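# Roll the vial in the right palm until its label faces up

## Task

The vial starts loose in the right hand, lying in the fold between fingers and palm, with the palm facing up. Turn it by rolling it inside that hand until the label points upward as the goal image shows, and end with no digit in contact with it. Only the right hand may act on it; its wrist camera, the camera's post and the arm's final link count as part of that hand. The left arm and left hand must never touch the right hand. If the vial contacts anything outside that hand, or leaves it, the attempt fails. To complete: the vial must rest motionless for a short while on the palm, clear of the wrist, the camera and its post, with the palm pointing straight up, and no motor in either hand showing moving or overload or building up time toward a shutdown (motors dead from the first reading are excused). Then declare the job done.

## Robot and tools

Robot: two arms, left_arm and right_arm, each carrying an identical right-handed four-finger hand (index, middle, ring, thumb; 16 motors). Bases in the scene frame: left_arm (+0.003, +0.454, 0) m, right_arm (+0.062, -0.421, 0) m. Scene frame: origin on the table top between the arms, +z up, +x out over the table, left_arm on the +y side. Arm names are not image sides.

Hand point frame (each hand): +z runs along straightened fingers toward the tips, +x crosses the palm away from the thumb, +y points out of the palm face; the palm face is at y = -0.062 m. Finger knuckles sit at z = -0.017 m, fingertips 0.139 m beyond; bending moves tips toward +y. A rigid mast near the wrist occupies x +0.05 to +0.10, z -0.16 to -0.11, up to y = +0.06 m and can collide. Only the rubber fingertip caps grip well. For this job the vial rests on the right palm, so "palm up" means the right hand point's +y points along world +z.

execute_actions(actions, pictures): actions is a list with zero or one item. Empty list: no command, returns state plus images. An action item {"rows": [...], "steps": n} has 1 to 15 rows and n from 4 to 15 (default 15); each control step is 1/30 s, one row per step, the final row repeating if rows run out. A wait item {"steps": n} with no rows lasts up to 300 steps counted from the last result, thinking time included. Pictures come only with an empty list or pictures: true.

Each row is one flat list of 48 numbers, each in [-1, 1], covering both arms even if one stays still: first 24 for left_arm, then 24 for right_arm. Within each 24: dx, dy, dz, rx, ry, rz, then index_mcp, index_abd, index_pip, index_dip, middle_mcp, middle_abd, middle_pip, middle_dip, ring_mcp, ring_abd, ring_pip, ring_dip, thumb_cmc, thumb_axl, thumb_mcp, thumb_ipl, current_limit, speed.

dx..rz are an offset, not a pose: a displacement of the hand point expressed in the hand point's own axes, measured from that hand's pose in the most recent result showing it (before any such result, and for later calls in the same reply, from where the arm is at action start). Every row in an action is counted from that same reference, not from the prior row. Scale: 1.0 = 0.6 m for dx, dy, dz and 180 degrees for rotation; rx, ry, rz form a single rotation vector. All-zero offsets pull the arm back to the reference pose; they are not a hold. Each step the command is clipped to 70 mm and 16 degrees from the measured pose; position wins over orientation if both can't be met. Arms often finish a centimetre or more low, and the right elbow may sag a bit more with every uncorrected action.

The 16 finger numbers are absolute hinge goals, linear between the joint's stops. Brackets give degrees at +1 and -1 and the value where the joint is straight. Fingers: _mcp flexes at the knuckle toward the palm as value falls (-18, +128; +0.75); _abd tilts the finger sideways away from the thumb toward -1 (-60, +60; +0.00); _pip middle joint (-29, +108; +0.58); _dip tip joint (-21, +117; +0.70). Thumb: thumb_cmc toward -1 brings the thumb from alongside the palm to in front of it (-20, +120; +0.71); thumb_axl spins it about its length (-27, +140; +0.68); thumb_mcp (-69, +109; +0.23) and thumb_ipl (-77, +108; +0.17) flex it, toward +z when thumb_axl is straight, or along the thumb_cmc swing direction when thumb_axl is near -0.40.

current_limit maps -1..+1 to 0..550 mA (floor 11 mA) for all motors; it also limits speed, and far below 0 fingers may not lift. speed sets goal travel rate at (speed + 1)/2 of 5.9 rad/s. Initial values: current_limit +0.4, speed -0.6. Zeros are real goals: to leave a hand unchanged, resend its hand_goal values plus hand_current_limit and hand_speed.

Results: a state line with each hand point's end_effector_position (m) and end_effector_quat_wxyz in the scene frame (less exact at long reach); a "Hand target" line per arm when nothing is pending; "pose unreachable" when the clearance check altered or blocked a command; HELD marking steps where a row was not fully sent. Per hand, 16 entries in motor order: hand_goal, hand_measured (same scale), hand_current_ma (positive pushes toward -1), hand_state (moving, goal, blocked, overload). The last 4 steps of every action run after the result arrives, during your reply. A finger presses only while its goal lies past the contact surface. Current of 495 mA or more accumulates time; at 5 s the motor shuts off for 10 s. A motor reading overload from the first reading is permanently off. MOTOR HOT appears from 85 °C; at 100 °C the arm drops (OVER-TEMPERATURE FAULT). During any arm stop hand commands are discarded.

zoom_image(camera, region): camera is cam_high (672x504), cam_low (672x504), cam_left_wrist or cam_right_wrist (504x504); region [x0, y0, x1, y1] pixels from the top-left, at most 504 by 504. show_instructions(): shows the goal image. read_manual(section="licences"): licence text only. finished_scene(scene): ends the current scene and grades it; irreversible.

Avoid: the vial touching anything but the right hand or rolling off it; anything knocked off the table; the two arms bumping or pressing on each other (any part, hands included); slamming or squeezing hard; motors sitting at high current or left moving when you finish.

Each tool is called after "Request:" as name([rows], argument=value, ...), one row to a line, values as JSON.

Reference images:

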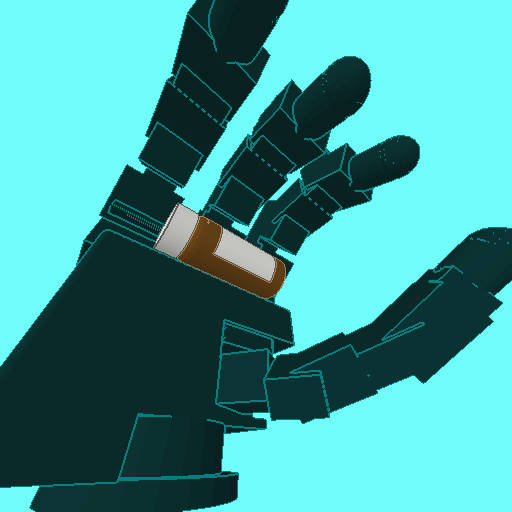

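## Session

Request:
execute_actions(actions=[])

Scene clock: 0.00 s of 4800.00 s.
left_arm: end_effector_position=(+0.4014, +0.7872, +0.6046) hand_goal=(+0.754, +0.000, +0.576, +0.696, +0.754, +0.000, +0.576, +0.696, +0.754, +0.000, +0.576, +0.696, +0.714, +0.678, +0.226, +0.168) hand_measured=(+0.754, +0.000, +0.576, +0.696, +0.754, +0.000, +0.576, +0.696, +0.754, +0.000, +0.576, +0.696, +0.714, +0.678, +0.226, +0.168) hand_current_ma=(+0, +0, +0, +0, +0, +0, +0, +0, +0, +0, +0, +0, +0, +0, +0, +0) hand_state=(goal, goal, goal, goal, goal, goal, goal, goal, goal, goal, goal, goal, goal, goal, goal, goal) hand_current_limit=0.40 hand_speed=-0.60 end_effector_quat_wxyz=(+0.290, +0.280, +0.627, +0.667) | right_arm: end_effector_position=(+0.4287, -0.0863, +0.3960) hand_goal=(+0.046, +0.000, -0.008, +0.280, +0.046, +0.000, -0.008, +0.280, +0.046, +0.000, -0.008, +0.280, -0.104, +0.266, +0.032, -0.018) hand_measured=(+0.062, +0.000, -0.006, +0.282, +0.062, +0.000, -0.006, +0.282, +0.064, +0.000, -0.004, +0.282, -0.088, +0.270, +0.034, -0.016) hand_current_ma=(+87, +0, +14, +14, +87, +0, +14, +13, +95, +0, +15, +12, +79, +31, +11, +11) hand_state=(goal, goal, goal, goal, goal, goal, goal, goal, goal, goal, goal, goal, goal, goal, goal, goal) hand_current_limit=0.40 hand_speed=-0.60 end_effector_quat_wxyz=(+0.285, +0.287, +0.653, +0.641)
Joint positions: left_arm=[0.626 1.056 1.089 0.023 0.001 0.009] | right_arm=[ 1.018  1.109  0.605  0.488  0.071 -0.003]
Joint velocities: left_arm=[-0.015 -0.005 -0.002  0.007 -0.007  0.051] | right_arm=[-0.005 -0.005  0.002  0.002  0.022 -0.007]
Hand target (left_arm): +0.396, +0.782, +0.632; +0.297, +0.272, +0.610, +0.683
Hand target (right_arm): +0.430, -0.085, +0.416; +0.289, +0.282, +0.640, +0.654

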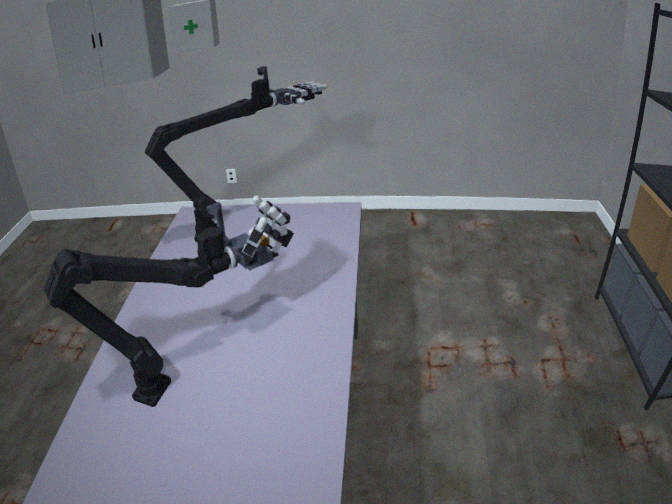

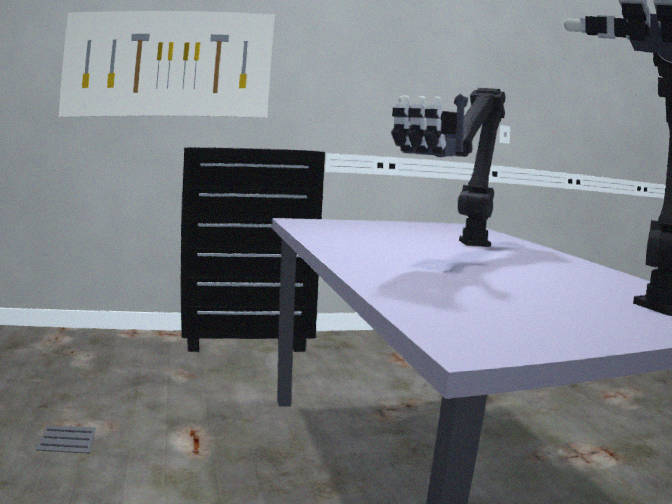

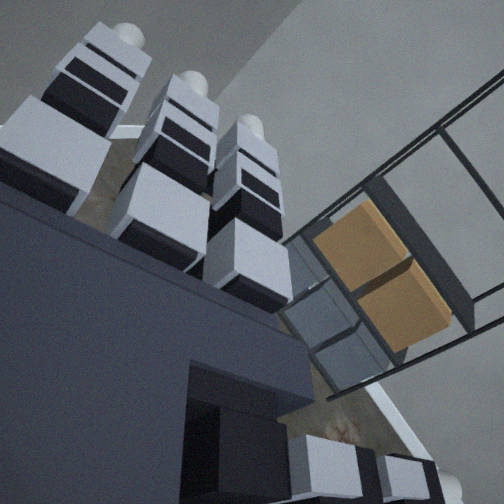

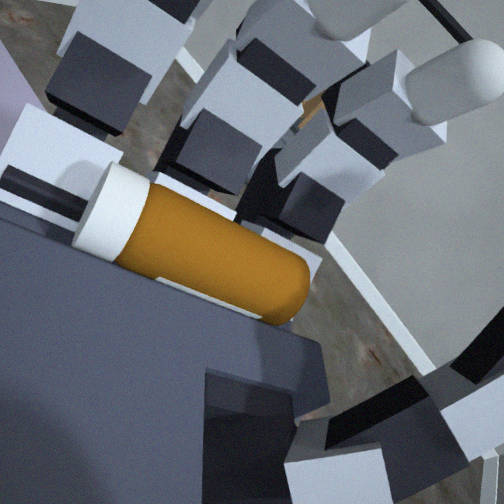

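Request:
zoom_image(camera="cam_right_wrist", region=[0, 100, 380, 420])

Request:
zoom_image(camera="cam_high", region=[200, 170, 320, 290])

Request:
zoom_image(camera="cam_low", region=[370, 70, 520, 180])

Region (0, 100, 380, 420) of cam_right_wrist's 504x504 image, scaled by 1.326, with more detail than that image has; it fills the top 424 rows of this view, and the rest is white.

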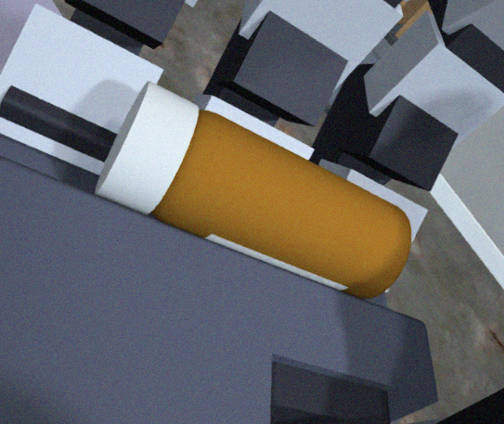

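Region (200, 170, 320, 290) of cam_high's 672x504 image, scaled by 4.200, with more detail than that image has.

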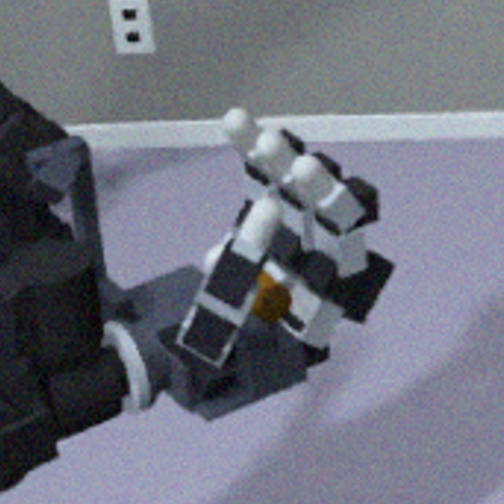

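Region (370, 70, 520, 180) of cam_low's 672x504 image, scaled by 3.360, with more detail than that image has; it fills the top 370 rows of this view, and the rest is white.

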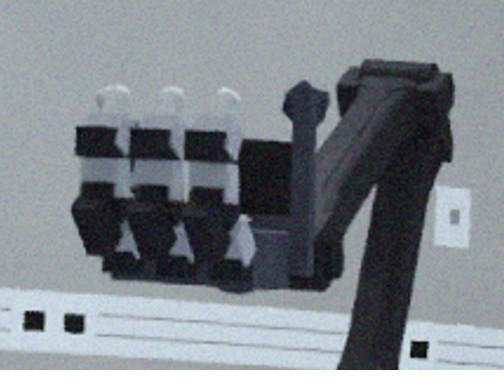

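Request:
zoom_image(camera="cam_left_wrist", region=[0, 80, 340, 420])

Region (0, 80, 340, 420) of cam_left_wrist's 504x504 image, scaled by 1.482, with more detail than that image has.

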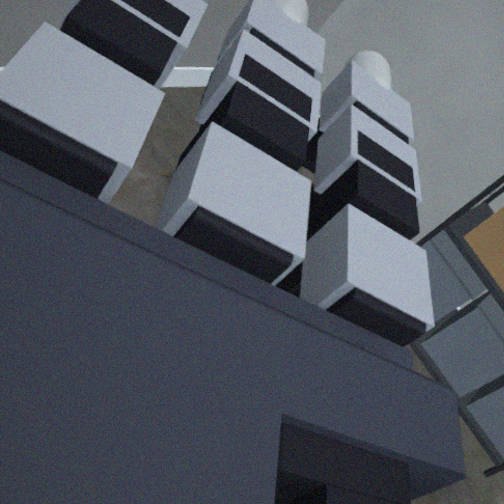

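Request:
execute_actions([
  {"rows": [[0,0.0463,-0.0099,-0.0163,0,0, 0.754,0,0.576,0.696,0.754,0,0.576,0.696,0.754,0,0.576,0.696,0.714,0.678,0.226,0.168,0.4,-0.6, 0,0.0333,0.0025,-0.0123,0.0004,0.001, 0.046,0,-0.008,0.28, 0.09,0,-1.0,0.25, 0.046,0,-0.008,0.28, -0.104,0.266,0.032,-0.018,0.4,-0.2]], "steps": 15},
])

Scene clock: 9.93 s of 4800.00 s.
left_arm: end_effector_position=(+0.4014, +0.7872, +0.6046) hand_goal=(+0.754, +0.000, +0.576, +0.696, +0.754, +0.000, +0.576, +0.696, +0.754, +0.000, +0.576, +0.696, +0.714, +0.678, +0.226, +0.168) hand_measured=(+0.764, +0.000, +0.576, +0.696, +0.764, +0.000, +0.576, +0.696, +0.764, +0.000, +0.576, +0.696, +0.724, +0.678, +0.226, +0.168) hand_current_ma=(+57, +0, +4, +0, +52, +0, +4, +0, +55, +0, +4, +0, +53, -4, -1, -2) hand_state=(goal, goal, goal, goal, goal, goal, goal, goal, goal, goal, goal, goal, goal, goal, goal, goal) hand_current_limit=0.40 hand_speed=-0.60 end_effector_quat_wxyz=(+0.290, +0.280, +0.627, +0.667) | right_arm: end_effector_position=(+0.4287, -0.0863, +0.3960) hand_goal=(+0.046, +0.000, -0.008, +0.280, +0.090, +0.000, -1.000, +0.250, +0.046, +0.000, -0.008, +0.280, -0.104, +0.266, +0.032, -0.018) hand_measured=(+0.062, +0.000, -0.006, +0.282, +0.094, +0.000, -0.344, +0.252, +0.064, +0.000, -0.004, +0.282, -0.088, +0.270, +0.034, -0.016) hand_current_ma=(+87, +0, +14, +14, +26, +0, +49, +13, +95, +0, +15, +12, +79, +31, +11, +11) hand_state=(goal, goal, goal, goal, goal, goal, moving, goal, goal, goal, goal, goal, goal, goal, goal, goal) hand_current_limit=0.40 hand_speed=-0.20 end_effector_quat_wxyz=(+0.285, +0.287, +0.653, +0.641)
Joint positions: left_arm=[0.626 1.056 1.089 0.023 0.001 0.009] | right_arm=[ 1.018  1.109  0.605  0.488  0.071 -0.003]
Joint velocities: left_arm=[-0.015 -0.005  0.012 -0.002  0.007  0.007] | right_arm=[-0.005  0.005  0.007 -0.007 -0.007 -0.007]
Steps of this call (steps 1 to 90: nothing new was sent; then 6.57 s passed at rest; steps 91 to 101: the first 11 steps of this action). Readings (end_effector_position | what the end effector reports):
91: left_arm (+0.4014, +0.7872, +0.6046) | right_arm (+0.4287, -0.0863, +0.3960) | left_arm hand_goal=(+0.754, +0.000, +0.576, +0.696, +0.754, +0.000, +0.576, +0.696, +0.754, +0.000, +0.576, +0.696, +0.714, +0.678, +0.226, +0.168) hand_measured=(+0.764, +0.000, +0.576, +0.696, +0.764, +0.000, +0.576, +0.696, +0.764, +0.000, +0.576, +0.696, +0.724, +0.678, +0.226, +0.168) hand_current_ma=(+57, +0, +4, +0, +52, +0, +4, +0, +55, +0, +4, +0, +53, -4, -1, -2) hand_state=(goal, goal, goal, goal, goal, goal, goal, goal, goal, goal, goal, goal, goal, goal, goal, goal) hand_current_limit=0.40 hand_speed=-0.60 | right_arm hand_goal=(+0.046, +0.000, -0.008, +0.280, +0.090, +0.000, -1.000, +0.250, +0.046, +0.000, -0.008, +0.280, -0.104, +0.266, +0.032, -0.018) hand_measured=(+0.062, +0.000, -0.006, +0.282, +0.062, +0.000, -0.006, +0.282, +0.064, +0.000, -0.004, +0.282, -0.088, +0.270, +0.034, -0.016) hand_current_ma=(+87, +0, +14, +14, +87, +0, +14, +13, +95, +0, +15, +12, +79, +31, +11, +11) hand_state=(goal, goal, goal, goal, moving, goal, moving, moving, goal, goal, goal, goal, goal, goal, goal, goal) hand_current_limit=0.40 hand_speed=-0.20
92: left_arm (+0.4014, +0.7872, +0.6046) | right_arm (+0.4287, -0.0863, +0.3960) | left_arm hand_goal=(+0.754, +0.000, +0.576, +0.696, +0.754, +0.000, +0.576, +0.696, +0.754, +0.000, +0.576, +0.696, +0.714, +0.678, +0.226, +0.168) hand_measured=(+0.764, +0.000, +0.576, +0.696, +0.764, +0.000, +0.576, +0.696, +0.764, +0.000, +0.576, +0.696, +0.724, +0.678, +0.226, +0.168) hand_current_ma=(+57, +0, +4, +0, +52, +0, +4, +0, +55, +0, +4, +0, +53, -4, -1, -2) hand_state=(goal, goal, goal, goal, goal, goal, goal, goal, goal, goal, goal, goal, goal, goal, goal, goal) hand_current_limit=0.40 hand_speed=-0.60 | right_arm hand_goal=(+0.046, +0.000, -0.008, +0.280, +0.090, +0.000, -1.000, +0.250, +0.046, +0.000, -0.008, +0.280, -0.104, +0.266, +0.032, -0.018) hand_measured=(+0.062, +0.000, -0.006, +0.282, +0.064, +0.000, -0.010, +0.280, +0.064, +0.000, -0.004, +0.282, -0.088, +0.270, +0.034, -0.016) hand_current_ma=(+87, +0, +14, +14, -69, +0, +169, +89, +95, +0, +15, +12, +79, +31, +11, +11) hand_state=(goal, goal, goal, goal, moving, goal, moving, moving, goal, goal, goal, goal, goal, goal, goal, goal) hand_current_limit=0.40 hand_speed=-0.20
94: left_arm (+0.4014, +0.7872, +0.6046) | right_arm (+0.4287, -0.0863, +0.3960) | left_arm hand_goal=(+0.754, +0.000, +0.576, +0.696, +0.754, +0.000, +0.576, +0.696, +0.754, +0.000, +0.576, +0.696, +0.714, +0.678, +0.226, +0.168) hand_measured=(+0.764, +0.000, +0.576, +0.696, +0.764, +0.000, +0.576, +0.696, +0.764, +0.000, +0.576, +0.696, +0.724, +0.678, +0.226, +0.168) hand_current_ma=(+57, +0, +4, +0, +52, +0, +4, +0, +55, +0, +4, +0, +53, -4, -1, -2) hand_state=(goal, goal, goal, goal, goal, goal, goal, goal, goal, goal, goal, goal, goal, goal, goal, goal) hand_current_limit=0.40 hand_speed=-0.60 | right_arm hand_goal=(+0.046, +0.000, -0.008, +0.280, +0.090, +0.000, -1.000, +0.250, +0.046, +0.000, -0.008, +0.280, -0.104, +0.266, +0.032, -0.018) hand_measured=(+0.062, +0.000, -0.006, +0.282, +0.092, +0.000, -0.076, +0.256, +0.064, +0.000, -0.004, +0.282, -0.088, +0.270, +0.034, -0.016) hand_current_ma=(+87, +0, +14, +14, +44, +0, +119, +5, +95, +0, +15, +12, +79, +31, +11, +11) hand_state=(goal, goal, goal, goal, moving, goal, moving, moving, goal, goal, goal, goal, goal, goal, goal, goal) hand_current_limit=0.40 hand_speed=-0.20
98: left_arm (+0.4014, +0.7872, +0.6046) | right_arm (+0.4287, -0.0863, +0.3960) | left_arm hand_goal=(+0.754, +0.000, +0.576, +0.696, +0.754, +0.000, +0.576, +0.696, +0.754, +0.000, +0.576, +0.696, +0.714, +0.678, +0.226, +0.168) hand_measured=(+0.764, +0.000, +0.576, +0.696, +0.764, +0.000, +0.576, +0.696, +0.764, +0.000, +0.576, +0.696, +0.724, +0.678, +0.226, +0.168) hand_current_ma=(+57, +0, +4, +0, +52, +0, +4, +0, +55, +0, +4, +0, +53, -4, -1, -2) hand_state=(goal, goal, goal, goal, goal, goal, goal, goal, goal, goal, goal, goal, goal, goal, goal, goal) hand_current_limit=0.40 hand_speed=-0.60 | right_arm hand_goal=(+0.046, +0.000, -0.008, +0.280, +0.090, +0.000, -1.000, +0.250, +0.046, +0.000, -0.008, +0.280, -0.104, +0.266, +0.032, -0.018) hand_measured=(+0.062, +0.000, -0.006, +0.282, +0.094, +0.000, -0.228, +0.252, +0.064, +0.000, -0.004, +0.282, -0.088, +0.270, +0.034, -0.016) hand_current_ma=(+87, +0, +14, +14, +26, +0, +75, +13, +95, +0, +15, +12, +79, +31, +11, +11) hand_state=(goal, goal, goal, goal, goal, goal, moving, goal, goal, goal, goal, goal, goal, goal, goal, goal) hand_current_limit=0.40 hand_speed=-0.20
101: the state above

Request:
execute_actions([
  {"rows": [[0,0.0463,-0.0099,-0.0163,0,0, 0.754,0,0.576,0.696,0.754,0,0.576,0.696,0.754,0,0.576,0.696,0.714,0.678,0.226,0.168,0.4,-0.6, 0,0.0333,0.0025,-0.0123,0.0004,0.001, 0.046,0,-0.008,0.28, 0.09,0,-1.0,0.08, 0.046,0,-0.008,0.28, -0.104,0.266,0.032,-0.018,0.4,-0.2]], "steps": 15},
], pictures=true)

Scene clock: 10.50 s of 4800.00 s.
left_arm: end_effector_position=(+0.4014, +0.7872, +0.6046) hand_goal=(+0.754, +0.000, +0.576, +0.696, +0.754, +0.000, +0.576, +0.696, +0.754, +0.000, +0.576, +0.696, +0.714, +0.678, +0.226, +0.168) hand_measured=(+0.764, +0.000, +0.576, +0.696, +0.764, +0.000, +0.576, +0.696, +0.764, +0.000, +0.576, +0.696, +0.724, +0.678, +0.226, +0.168) hand_current_ma=(+57, +0, +4, +0, +52, +0, +4, +0, +55, +0, +4, +0, +53, -4, -1, -2) hand_state=(goal, goal, goal, goal, goal, goal, goal, goal, goal, goal, goal, goal, goal, goal, goal, goal) hand_current_limit=0.40 hand_speed=-0.60 end_effector_quat_wxyz=(+0.290, +0.280, +0.627, +0.667) | right_arm: end_effector_position=(+0.4287, -0.0863, +0.3960) hand_goal=(+0.046, +0.000, -0.008, +0.280, +0.090, +0.000, -1.000, +0.080, +0.046, +0.000, -0.008, +0.280, -0.104, +0.266, +0.032, -0.018) hand_measured=(+0.062, +0.000, -0.006, +0.282, +0.094, +0.000, -0.986, +0.082, +0.064, +0.000, -0.004, +0.282, -0.088, +0.270, +0.034, -0.016) hand_current_ma=(+87, +0, +14, +14, +26, +0, -33, +11, +95, +0, +15, +12, +79, +31, +11, +11) hand_state=(goal, goal, goal, goal, goal, goal, moving, goal, goal, goal, goal, goal, goal, goal, goal, goal) hand_current_limit=0.40 hand_speed=-0.20 end_effector_quat_wxyz=(+0.285, +0.287, +0.653, +0.641)
Joint positions: left_arm=[0.626 1.056 1.089 0.023 0.001 0.009] | right_arm=[ 1.018  1.109  0.605  0.488  0.071 -0.003]
Joint velocities: left_arm=[ 0.005  0.005 -0.012 -0.007 -0.022  0.007] | right_arm=[-0.024 -0.005  0.002  0.002  0.007 -0.022]
Off your previous action's commanded pose (left_arm): 0.028 m, 3 deg at its last step (step 4 of this call).
Off your previous action's commanded pose (right_arm): 0.020 m, 2 deg at its last step (step 4 of this call).
Steps of this call (steps 1 to 4: the last 4 steps of your previous action; steps 5 to 6: nothing new was sent; steps 7 to 17: the first 11 steps of this action). Readings (end_effector_position | what the end effector reports):
7: left_arm (+0.4014, +0.7872, +0.6046) | right_arm (+0.4287, -0.0863, +0.3960) | left_arm hand_goal=(+0.754, +0.000, +0.576, +0.696, +0.754, +0.000, +0.576, +0.696, +0.754, +0.000, +0.576, +0.696, +0.714, +0.678, +0.226, +0.168) hand_measured=(+0.764, +0.000, +0.576, +0.696, +0.764, +0.000, +0.576, +0.696, +0.764, +0.000, +0.576, +0.696, +0.724, +0.678, +0.226, +0.168) hand_current_ma=(+57, +0, +4, +0, +52, +0, +4, +0, +55, +0, +4, +0, +53, -4, -1, -2) hand_state=(goal, goal, goal, goal, goal, goal, goal, goal, goal, goal, goal, goal, goal, goal, goal, goal) hand_current_limit=0.40 hand_speed=-0.60 | right_arm hand_goal=(+0.046, +0.000, -0.008, +0.280, +0.090, +0.000, -1.000, +0.080, +0.046, +0.000, -0.008, +0.280, -0.104, +0.266, +0.032, -0.018) hand_measured=(+0.062, +0.000, -0.006, +0.282, +0.094, +0.000, -0.612, +0.252, +0.064, +0.000, -0.004, +0.282, -0.088, +0.270, +0.034, -0.016) hand_current_ma=(+87, +0, +14, +14, +26, +0, +53, +12, +95, +0, +15, +12, +79, +31, +11, +11) hand_state=(goal, goal, goal, goal, goal, goal, moving, moving, goal, goal, goal, goal, goal, goal, goal, goal) hand_current_limit=0.40 hand_speed=-0.20
8: left_arm (+0.4014, +0.7872, +0.6046) | right_arm (+0.4287, -0.0863, +0.3960) | left_arm hand_goal=(+0.754, +0.000, +0.576, +0.696, +0.754, +0.000, +0.576, +0.696, +0.754, +0.000, +0.576, +0.696, +0.714, +0.678, +0.226, +0.168) hand_measured=(+0.764, +0.000, +0.576, +0.696, +0.764, +0.000, +0.576, +0.696, +0.764, +0.000, +0.576, +0.696, +0.724, +0.678, +0.226, +0.168) hand_current_ma=(+57, +0, +4, +0, +52, +0, +4, +0, +55, +0, +4, +0, +53, -4, -1, -2) hand_state=(goal, goal, goal, goal, goal, goal, goal, goal, goal, goal, goal, goal, goal, goal, goal, goal) hand_current_limit=0.40 hand_speed=-0.60 | right_arm hand_goal=(+0.046, +0.000, -0.008, +0.280, +0.090, +0.000, -1.000, +0.080, +0.046, +0.000, -0.008, +0.280, -0.104, +0.266, +0.032, -0.018) hand_measured=(+0.062, +0.000, -0.006, +0.282, +0.094, +0.000, -0.650, +0.248, +0.064, +0.000, -0.004, +0.282, -0.088, +0.270, +0.034, -0.016) hand_current_ma=(+87, +0, +14, +14, +26, +0, +52, +175, +95, +0, +15, +12, +79, +31, +11, +11) hand_state=(goal, goal, goal, goal, goal, goal, moving, moving, goal, goal, goal, goal, goal, goal, goal, goal) hand_current_limit=0.40 hand_speed=-0.20
10: left_arm (+0.4014, +0.7872, +0.6046) | right_arm (+0.4287, -0.0863, +0.3960) | left_arm hand_goal=(+0.754, +0.000, +0.576, +0.696, +0.754, +0.000, +0.576, +0.696, +0.754, +0.000, +0.576, +0.696, +0.714, +0.678, +0.226, +0.168) hand_measured=(+0.764, +0.000, +0.576, +0.696, +0.764, +0.000, +0.576, +0.696, +0.764, +0.000, +0.576, +0.696, +0.724, +0.678, +0.226, +0.168) hand_current_ma=(+57, +0, +4, +0, +52, +0, +4, +0, +55, +0, +4, +0, +53, -4, -1, -2) hand_state=(goal, goal, goal, goal, goal, goal, goal, goal, goal, goal, goal, goal, goal, goal, goal, goal) hand_current_limit=0.40 hand_speed=-0.60 | right_arm hand_goal=(+0.046, +0.000, -0.008, +0.280, +0.090, +0.000, -1.000, +0.080, +0.046, +0.000, -0.008, +0.280, -0.104, +0.266, +0.032, -0.018) hand_measured=(+0.062, +0.000, -0.006, +0.282, +0.094, +0.000, -0.728, +0.182, +0.064, +0.000, -0.004, +0.282, -0.088, +0.270, +0.034, -0.016) hand_current_ma=(+87, +0, +14, +14, +26, +0, +50, +115, +95, +0, +15, +12, +79, +31, +11, +11) hand_state=(goal, goal, goal, goal, goal, goal, moving, moving, goal, goal, goal, goal, goal, goal, goal, goal) hand_current_limit=0.40 hand_speed=-0.20
14: left_arm (+0.4014, +0.7872, +0.6046) | right_arm (+0.4287, -0.0863, +0.3960) | left_arm hand_goal=(+0.754, +0.000, +0.576, +0.696, +0.754, +0.000, +0.576, +0.696, +0.754, +0.000, +0.576, +0.696, +0.714, +0.678, +0.226, +0.168) hand_measured=(+0.764, +0.000, +0.576, +0.696, +0.764, +0.000, +0.576, +0.696, +0.764, +0.000, +0.576, +0.696, +0.724, +0.678, +0.226, +0.168) hand_current_ma=(+57, +0, +4, +0, +52, +0, +4, +0, +55, +0, +4, +0, +53, -4, -1, -2) hand_state=(goal, goal, goal, goal, goal, goal, goal, goal, goal, goal, goal, goal, goal, goal, goal, goal) hand_current_limit=0.40 hand_speed=-0.60 | right_arm hand_goal=(+0.046, +0.000, -0.008, +0.280, +0.090, +0.000, -1.000, +0.080, +0.046, +0.000, -0.008, +0.280, -0.104, +0.266, +0.032, -0.018) hand_measured=(+0.062, +0.000, -0.006, +0.282, +0.094, +0.000, -0.882, +0.084, +0.064, +0.000, -0.004, +0.282, -0.088, +0.270, +0.034, -0.016) hand_current_ma=(+87, +0, +14, +14, +26, +0, +48, +4, +95, +0, +15, +12, +79, +31, +11, +11) hand_state=(goal, goal, goal, goal, goal, goal, moving, moving, goal, goal, goal, goal, goal, goal, goal, goal) hand_current_limit=0.40 hand_speed=-0.20
17: the state above

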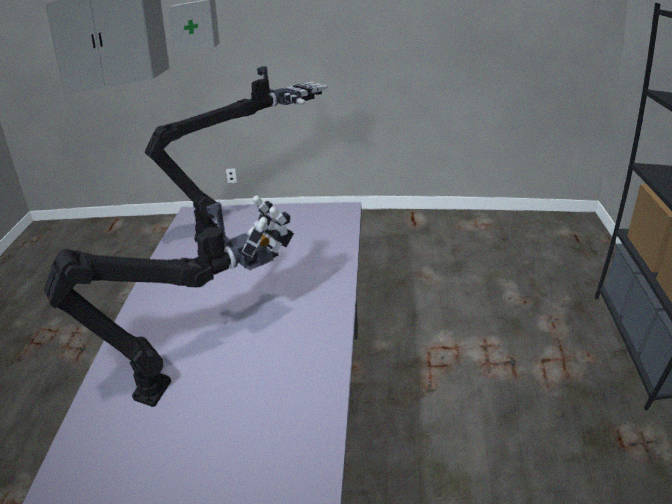

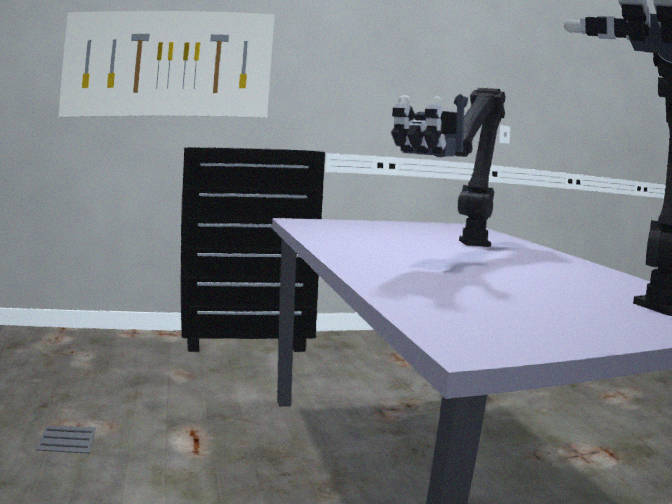

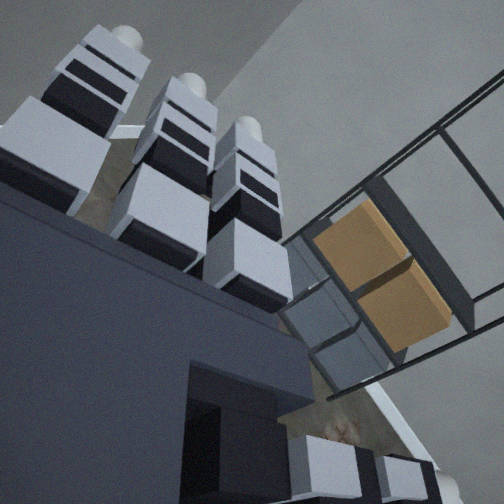

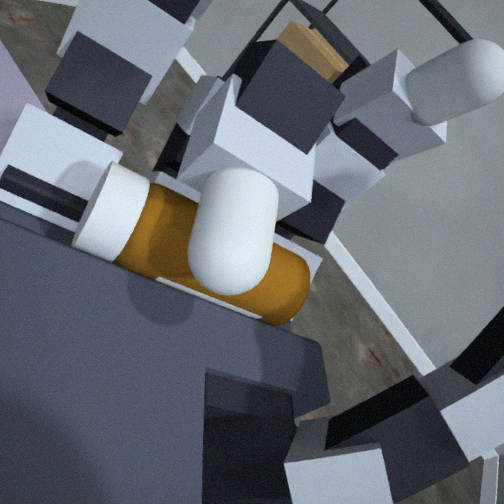

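Request:
execute_actions([
  {"rows": [[0,0.0463,-0.0099,-0.0163,0,0, 0.754,0,0.576,0.696,0.754,0,0.576,0.696,0.754,0,0.576,0.696,0.714,0.678,0.226,0.168,0.4,-0.6, 0,0.0333,0.0025,-0.0123,0.0004,0.001, 0.046,0,-0.008,0.28, 0.09,0,-1.0,-0.07, 0.046,0,-0.008,0.28, -0.104,0.266,0.032,-0.018,0.4,-0.5]], "steps": 13},
], pictures=true)

Scene clock: 10.93 s of 4800.00 s.
left_arm: end_effector_position=(+0.4014, +0.7872, +0.6046) hand_goal=(+0.754, +0.000, +0.576, +0.696, +0.754, +0.000, +0.576, +0.696, +0.754, +0.000, +0.576, +0.696, +0.714, +0.678, +0.226, +0.168) hand_measured=(+0.764, +0.000, +0.576, +0.696, +0.764, +0.000, +0.576, +0.696, +0.764, +0.000, +0.576, +0.696, +0.724, +0.678, +0.226, +0.168) hand_current_ma=(+57, +0, +4, +0, +52, +0, +4, +0, +55, +0, +4, +0, +53, -4, -1, -2) hand_state=(goal, goal, goal, goal, goal, goal, goal, goal, goal, goal, goal, goal, goal, goal, goal, goal) hand_current_limit=0.40 hand_speed=-0.60 end_effector_quat_wxyz=(+0.290, +0.280, +0.627, +0.667) | right_arm: end_effector_position=(+0.4287, -0.0863, +0.3960) hand_goal=(+0.046, +0.000, -0.008, +0.280, +0.090, +0.000, -1.000, -0.070, +0.046, +0.000, -0.008, +0.280, -0.104, +0.266, +0.032, -0.018) hand_measured=(+0.062, +0.000, -0.006, +0.282, +0.094, +0.000, -0.970, -0.020, +0.064, +0.000, -0.004, +0.282, -0.088, +0.270, +0.034, -0.016) hand_current_ma=(+87, +0, +14, +14, +26, +0, +152, +248, +95, +0, +15, +12, +79, +31, +11, +11) hand_state=(goal, goal, goal, goal, goal, goal, blocked, blocked, goal, goal, goal, goal, goal, goal, goal, goal) hand_current_limit=0.40 hand_speed=-0.50 end_effector_quat_wxyz=(+0.285, +0.287, +0.653, +0.641)
Joint positions: left_arm=[0.626 1.056 1.089 0.023 0.001 0.009] | right_arm=[ 1.018  1.109  0.605  0.488  0.071 -0.003]
Joint velocities: left_arm=[ 0.005 -0.005  0.007 -0.007 -0.022  0.037] | right_arm=[-0.005 -0.005 -0.012 -0.022 -0.066  0.022]
Off your previous action's commanded pose (left_arm): 0.028 m, 3 deg at its last step (step 4 of this call).
Off your previous action's commanded pose (right_arm): 0.020 m, 2 deg at its last step (step 4 of this call).
Steps of this call (steps 1 to 4: the last 4 steps of your previous action; steps 5 to 13: the first 9 steps of this action). Readings (end_effector_position | what the end effector reports):
5: left_arm (+0.4014, +0.7872, +0.6046) | right_arm (+0.4287, -0.0863, +0.3960) | left_arm hand_goal=(+0.754, +0.000, +0.576, +0.696, +0.754, +0.000, +0.576, +0.696, +0.754, +0.000, +0.576, +0.696, +0.714, +0.678, +0.226, +0.168) hand_measured=(+0.764, +0.000, +0.576, +0.696, +0.764, +0.000, +0.576, +0.696, +0.764, +0.000, +0.576, +0.696, +0.724, +0.678, +0.226, +0.168) hand_current_ma=(+57, +0, +4, +0, +52, +0, +4, +0, +55, +0, +4, +0, +53, -4, -1, -2) hand_state=(goal, goal, goal, goal, goal, goal, goal, goal, goal, goal, goal, goal, goal, goal, goal, goal) hand_current_limit=0.40 hand_speed=-0.60 | right_arm hand_goal=(+0.046, +0.000, -0.008, +0.280, +0.090, +0.000, -1.000, -0.070, +0.046, +0.000, -0.008, +0.280, -0.104, +0.266, +0.032, -0.018) hand_measured=(+0.062, +0.000, -0.006, +0.282, +0.094, +0.000, -1.000, +0.082, +0.064, +0.000, -0.004, +0.282, -0.088, +0.270, +0.034, -0.016) hand_current_ma=(+87, +0, +14, +14, +26, +0, +1, +12, +95, +0, +15, +12, +79, +31, +11, +11) hand_state=(goal, goal, goal, goal, goal, goal, goal, moving, goal, goal, goal, goal, goal, goal, goal, goal) hand_current_limit=0.40 hand_speed=-0.50
6: left_arm (+0.4014, +0.7872, +0.6046) | right_arm (+0.4287, -0.0863, +0.3960) | left_arm hand_goal=(+0.754, +0.000, +0.576, +0.696, +0.754, +0.000, +0.576, +0.696, +0.754, +0.000, +0.576, +0.696, +0.714, +0.678, +0.226, +0.168) hand_measured=(+0.764, +0.000, +0.576, +0.696, +0.764, +0.000, +0.576, +0.696, +0.764, +0.000, +0.576, +0.696, +0.724, +0.678, +0.226, +0.168) hand_current_ma=(+57, +0, +4, +0, +52, +0, +4, +0, +55, +0, +4, +0, +53, -4, -1, -2) hand_state=(goal, goal, goal, goal, goal, goal, goal, goal, goal, goal, goal, goal, goal, goal, goal, goal) hand_current_limit=0.40 hand_speed=-0.60 | right_arm hand_goal=(+0.046, +0.000, -0.008, +0.280, +0.090, +0.000, -1.000, -0.070, +0.046, +0.000, -0.008, +0.280, -0.104, +0.266, +0.032, -0.018) hand_measured=(+0.062, +0.000, -0.006, +0.282, +0.094, +0.000, -1.000, +0.080, +0.064, +0.000, -0.004, +0.282, -0.088, +0.270, +0.034, -0.016) hand_current_ma=(+87, +0, +14, +14, +26, +0, +1, +113, +95, +0, +15, +12, +79, +31, +11, +11) hand_state=(goal, goal, goal, goal, goal, goal, goal, moving, goal, goal, goal, goal, goal, goal, goal, goal) hand_current_limit=0.40 hand_speed=-0.50
8: left_arm (+0.4014, +0.7872, +0.6046) | right_arm (+0.4287, -0.0863, +0.3960) | left_arm hand_goal=(+0.754, +0.000, +0.576, +0.696, +0.754, +0.000, +0.576, +0.696, +0.754, +0.000, +0.576, +0.696, +0.714, +0.678, +0.226, +0.168) hand_measured=(+0.764, +0.000, +0.576, +0.696, +0.764, +0.000, +0.576, +0.696, +0.764, +0.000, +0.576, +0.696, +0.724, +0.678, +0.226, +0.168) hand_current_ma=(+57, +0, +4, +0, +52, +0, +4, +0, +55, +0, +4, +0, +53, -4, -1, -2) hand_state=(goal, goal, goal, goal, goal, goal, goal, goal, goal, goal, goal, goal, goal, goal, goal, goal) hand_current_limit=0.40 hand_speed=-0.60 | right_arm hand_goal=(+0.046, +0.000, -0.008, +0.280, +0.090, +0.000, -1.000, -0.070, +0.046, +0.000, -0.008, +0.280, -0.104, +0.266, +0.032, -0.018) hand_measured=(+0.062, +0.000, -0.006, +0.282, +0.094, +0.000, -0.996, +0.026, +0.064, +0.000, -0.004, +0.282, -0.088, +0.270, +0.034, -0.016) hand_current_ma=(+87, +0, +14, +14, +26, +0, +84, +199, +95, +0, +15, +12, +79, +31, +11, +11) hand_state=(goal, goal, goal, goal, goal, goal, moving, moving, goal, goal, goal, goal, goal, goal, goal, goal) hand_current_limit=0.40 hand_speed=-0.50
12: left_arm (+0.4014, +0.7872, +0.6046) | right_arm (+0.4287, -0.0863, +0.3960) | left_arm hand_goal=(+0.754, +0.000, +0.576, +0.696, +0.754, +0.000, +0.576, +0.696, +0.754, +0.000, +0.576, +0.696, +0.714, +0.678, +0.226, +0.168) hand_measured=(+0.764, +0.000, +0.576, +0.696, +0.764, +0.000, +0.576, +0.696, +0.764, +0.000, +0.576, +0.696, +0.724, +0.678, +0.226, +0.168) hand_current_ma=(+57, +0, +4, +0, +52, +0, +4, +0, +55, +0, +4, +0, +53, -4, -1, -2) hand_state=(goal, goal, goal, goal, goal, goal, goal, goal, goal, goal, goal, goal, goal, goal, goal, goal) hand_current_limit=0.40 hand_speed=-0.60 | right_arm hand_goal=(+0.046, +0.000, -0.008, +0.280, +0.090, +0.000, -1.000, -0.070, +0.046, +0.000, -0.008, +0.280, -0.104, +0.266, +0.032, -0.018) hand_measured=(+0.062, +0.000, -0.006, +0.282, +0.094, +0.000, -0.970, -0.020, +0.064, +0.000, -0.004, +0.282, -0.088, +0.270, +0.034, -0.016) hand_current_ma=(+87, +0, +14, +14, +26, +0, +154, +246, +95, +0, +15, +12, +79, +31, +11, +11) hand_state=(goal, goal, goal, goal, goal, goal, moving, moving, goal, goal, goal, goal, goal, goal, goal, goal) hand_current_limit=0.40 hand_speed=-0.50
13: the state above

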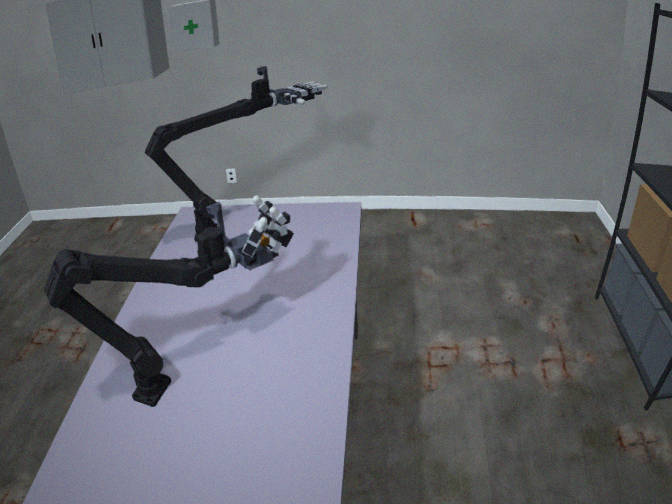

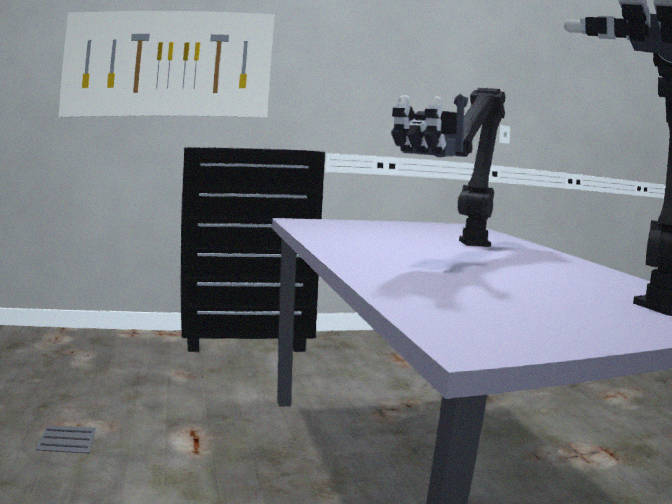

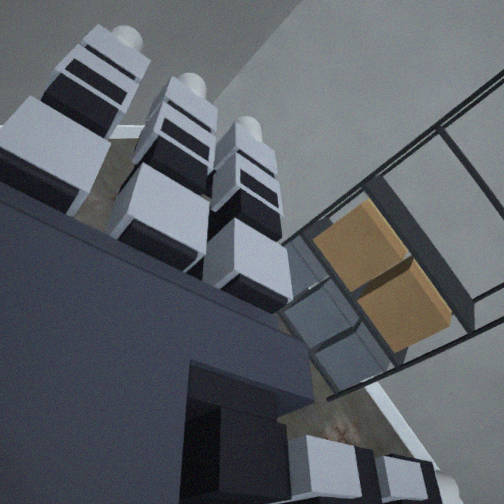

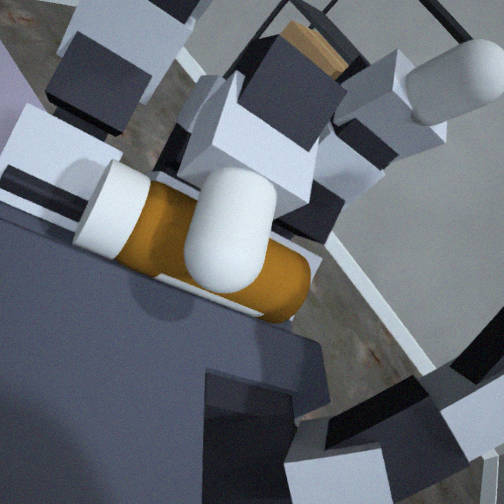

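Request:
execute_actions([
  {"rows": [[0,0.0463,-0.0099,-0.0163,0,0, 0.754,0,0.576,0.696,0.754,0,0.576,0.696,0.754,0,0.576,0.696,0.714,0.678,0.226,0.168,0.4,-0.6, 0,0.0333,0.0025,-0.0123,0.0004,0.001, 0.046,0,-0.008,0.28, 0.30,0,-1.0,-0.09, 0.046,0,-0.008,0.28, -0.104,0.266,0.032,-0.018,0.4,-0.7]], "steps": 15},
], pictures=true)

Scene clock: 11.47 s of 4800.00 s.
left_arm: end_effector_position=(+0.4014, +0.7872, +0.6046) hand_goal=(+0.754, +0.000, +0.576, +0.696, +0.754, +0.000, +0.576, +0.696, +0.754, +0.000, +0.576, +0.696, +0.714, +0.678, +0.226, +0.168) hand_measured=(+0.764, +0.000, +0.576, +0.696, +0.764, +0.000, +0.576, +0.696, +0.764, +0.000, +0.576, +0.696, +0.724, +0.678, +0.226, +0.168) hand_current_ma=(+57, +0, +4, +0, +52, +0, +4, +0, +55, +0, +4, +0, +53, -4, -1, -2) hand_state=(goal, goal, goal, goal, goal, goal, goal, goal, goal, goal, goal, goal, goal, goal, goal, goal) hand_current_limit=0.40 hand_speed=-0.60 end_effector_quat_wxyz=(+0.290, +0.280, +0.627, +0.667) | right_arm: end_effector_position=(+0.4287, -0.0863, +0.3960) hand_goal=(+0.046, +0.000, -0.008, +0.280, +0.300, +0.000, -1.000, -0.090, +0.046, +0.000, -0.008, +0.280, -0.104, +0.266, +0.032, -0.018) hand_measured=(+0.062, +0.000, -0.006, +0.282, +0.292, +0.000, -0.966, -0.056, +0.064, +0.000, -0.004, +0.282, -0.088, +0.270, +0.034, -0.016) hand_current_ma=(+87, +0, +14, +14, +53, +0, +171, +156, +95, +0, +15, +12, +79, +31, +11, +11) hand_state=(goal, goal, goal, goal, moving, goal, blocked, moving, goal, goal, goal, goal, goal, goal, goal, goal) hand_current_limit=0.40 hand_speed=-0.70 end_effector_quat_wxyz=(+0.285, +0.287, +0.653, +0.641)
Joint positions: left_arm=[0.626 1.056 1.089 0.023 0.001 0.009] | right_arm=[ 1.018  1.109  0.605  0.488  0.071 -0.003]
Joint velocities: left_arm=[ 0.005 -0.005 -0.007  0.012  0.022  0.037] | right_arm=[-0.005 -0.005  0.002 -0.007  0.051  0.007]
Off your previous action's commanded pose (left_arm): 0.028 m, 3 deg at its last step (step 4 of this call).
Off your previous action's commanded pose (right_arm): 0.020 m, 2 deg at its last step (step 4 of this call).
Steps of this call (steps 1 to 4: the last 4 steps of your previous action; step 5: nothing new was sent; steps 6 to 16: the first 11 steps of this action). Readings (end_effector_position | what the end effector reports):
6: left_arm (+0.4014, +0.7872, +0.6046) | right_arm (+0.4287, -0.0863, +0.3960) | left_arm hand_goal=(+0.754, +0.000, +0.576, +0.696, +0.754, +0.000, +0.576, +0.696, +0.754, +0.000, +0.576, +0.696, +0.714, +0.678, +0.226, +0.168) hand_measured=(+0.764, +0.000, +0.576, +0.696, +0.764, +0.000, +0.576, +0.696, +0.764, +0.000, +0.576, +0.696, +0.724, +0.678, +0.226, +0.168) hand_current_ma=(+57, +0, +4, +0, +52, +0, +4, +0, +55, +0, +4, +0, +53, -4, -1, -2) hand_state=(goal, goal, goal, goal, goal, goal, goal, goal, goal, goal, goal, goal, goal, goal, goal, goal) hand_current_limit=0.40 hand_speed=-0.60 | right_arm hand_goal=(+0.046, +0.000, -0.008, +0.280, +0.300, +0.000, -1.000, -0.090, +0.046, +0.000, -0.008, +0.280, -0.104, +0.266, +0.032, -0.018) hand_measured=(+0.062, +0.000, -0.006, +0.282, +0.094, +0.000, -0.970, -0.022, +0.064, +0.000, -0.004, +0.282, -0.088, +0.270, +0.034, -0.016) hand_current_ma=(+87, +0, +14, +14, +26, +0, +152, +249, +95, +0, +15, +12, +79, +31, +11, +11) hand_state=(goal, goal, goal, goal, moving, goal, blocked, moving, goal, goal, goal, goal, goal, goal, goal, goal) hand_current_limit=0.40 hand_speed=-0.70
7: left_arm (+0.4014, +0.7872, +0.6046) | right_arm (+0.4287, -0.0863, +0.3960) | left_arm hand_goal=(+0.754, +0.000, +0.576, +0.696, +0.754, +0.000, +0.576, +0.696, +0.754, +0.000, +0.576, +0.696, +0.714, +0.678, +0.226, +0.168) hand_measured=(+0.764, +0.000, +0.576, +0.696, +0.764, +0.000, +0.576, +0.696, +0.764, +0.000, +0.576, +0.696, +0.724, +0.678, +0.226, +0.168) hand_current_ma=(+57, +0, +4, +0, +52, +0, +4, +0, +55, +0, +4, +0, +53, -4, -1, -2) hand_state=(goal, goal, goal, goal, goal, goal, goal, goal, goal, goal, goal, goal, goal, goal, goal, goal) hand_current_limit=0.40 hand_speed=-0.60 | right_arm hand_goal=(+0.046, +0.000, -0.008, +0.280, +0.300, +0.000, -1.000, -0.090, +0.046, +0.000, -0.008, +0.280, -0.104, +0.266, +0.032, -0.018) hand_measured=(+0.062, +0.000, -0.006, +0.282, +0.096, +0.000, -0.970, -0.022, +0.064, +0.000, -0.004, +0.282, -0.088, +0.270, +0.034, -0.016) hand_current_ma=(+87, +0, +14, +14, -40, +0, +156, +306, +95, +0, +15, +12, +79, +31, +11, +11) hand_state=(goal, goal, goal, goal, moving, goal, blocked, moving, goal, goal, goal, goal, goal, goal, goal, goal) hand_current_limit=0.40 hand_speed=-0.70
9: left_arm (+0.4014, +0.7872, +0.6046) | right_arm (+0.4287, -0.0863, +0.3960) | left_arm hand_goal=(+0.754, +0.000, +0.576, +0.696, +0.754, +0.000, +0.576, +0.696, +0.754, +0.000, +0.576, +0.696, +0.714, +0.678, +0.226, +0.168) hand_measured=(+0.764, +0.000, +0.576, +0.696, +0.764, +0.000, +0.576, +0.696, +0.764, +0.000, +0.576, +0.696, +0.724, +0.678, +0.226, +0.168) hand_current_ma=(+57, +0, +4, +0, +52, +0, +4, +0, +55, +0, +4, +0, +53, -4, -1, -2) hand_state=(goal, goal, goal, goal, goal, goal, goal, goal, goal, goal, goal, goal, goal, goal, goal, goal) hand_current_limit=0.40 hand_speed=-0.60 | right_arm hand_goal=(+0.046, +0.000, -0.008, +0.280, +0.300, +0.000, -1.000, -0.090, +0.046, +0.000, -0.008, +0.280, -0.104, +0.266, +0.032, -0.018) hand_measured=(+0.062, +0.000, -0.006, +0.282, +0.132, +0.000, -0.966, -0.034, +0.064, +0.000, -0.004, +0.282, -0.088, +0.270, +0.034, -0.016) hand_current_ma=(+87, +0, +14, +14, -9, +0, +172, +270, +95, +0, +15, +12, +79, +31, +11, +11) hand_state=(goal, goal, goal, goal, moving, goal, moving, moving, goal, goal, goal, goal, goal, goal, goal, goal) hand_current_limit=0.40 hand_speed=-0.70
13: left_arm (+0.4014, +0.7872, +0.6046) | right_arm (+0.4287, -0.0863, +0.3960) | left_arm hand_goal=(+0.754, +0.000, +0.576, +0.696, +0.754, +0.000, +0.576, +0.696, +0.754, +0.000, +0.576, +0.696, +0.714, +0.678, +0.226, +0.168) hand_measured=(+0.764, +0.000, +0.576, +0.696, +0.764, +0.000, +0.576, +0.696, +0.764, +0.000, +0.576, +0.696, +0.724, +0.678, +0.226, +0.168) hand_current_ma=(+57, +0, +4, +0, +52, +0, +4, +0, +55, +0, +4, +0, +53, -4, -1, -2) hand_state=(goal, goal, goal, goal, goal, goal, goal, goal, goal, goal, goal, goal, goal, goal, goal, goal) hand_current_limit=0.40 hand_speed=-0.60 | right_arm hand_goal=(+0.046, +0.000, -0.008, +0.280, +0.300, +0.000, -1.000, -0.090, +0.046, +0.000, -0.008, +0.280, -0.104, +0.266, +0.032, -0.018) hand_measured=(+0.062, +0.000, -0.006, +0.282, +0.224, +0.000, -0.966, -0.044, +0.064, +0.000, -0.004, +0.282, -0.088, +0.270, +0.034, -0.016) hand_current_ma=(+87, +0, +14, +14, -1, +0, +171, +207, +95, +0, +15, +12, +79, +31, +11, +11) hand_state=(goal, goal, goal, goal, moving, goal, blocked, moving, goal, goal, goal, goal, goal, goal, goal, goal) hand_current_limit=0.40 hand_speed=-0.70
16: the state above

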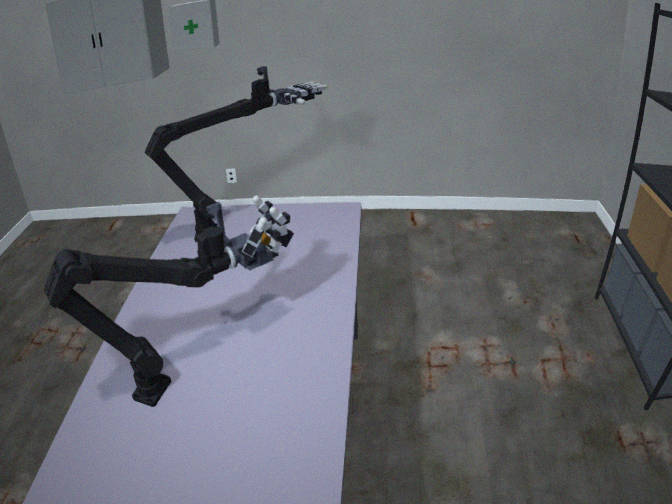

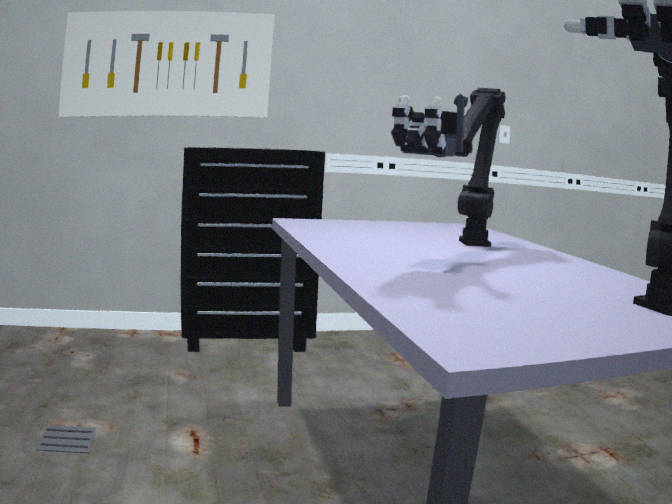

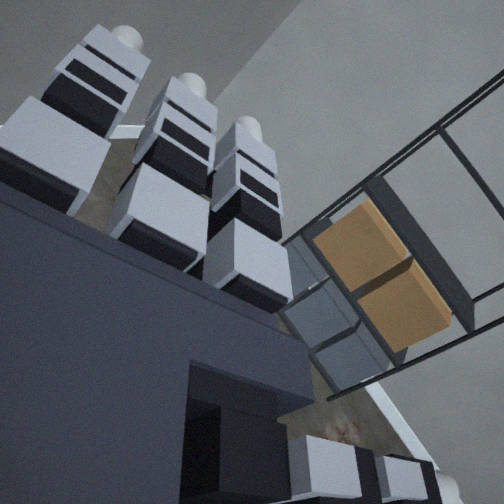

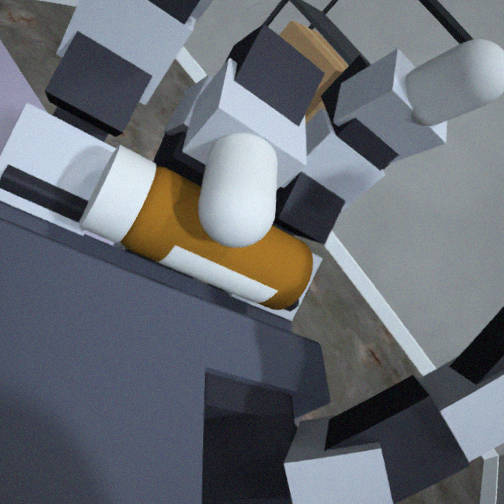

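Request:
zoom_image(camera="cam_right_wrist", region=[40, 100, 360, 360])

Region (40, 100, 360, 360) of cam_right_wrist's 504x504 image, scaled by 1.575, with more detail than that image has; it fills the top 410 rows of this view, and the rest is white.

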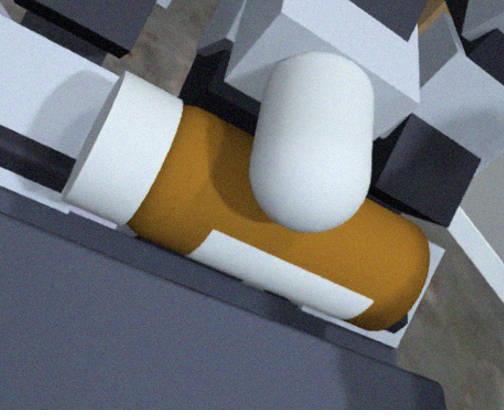

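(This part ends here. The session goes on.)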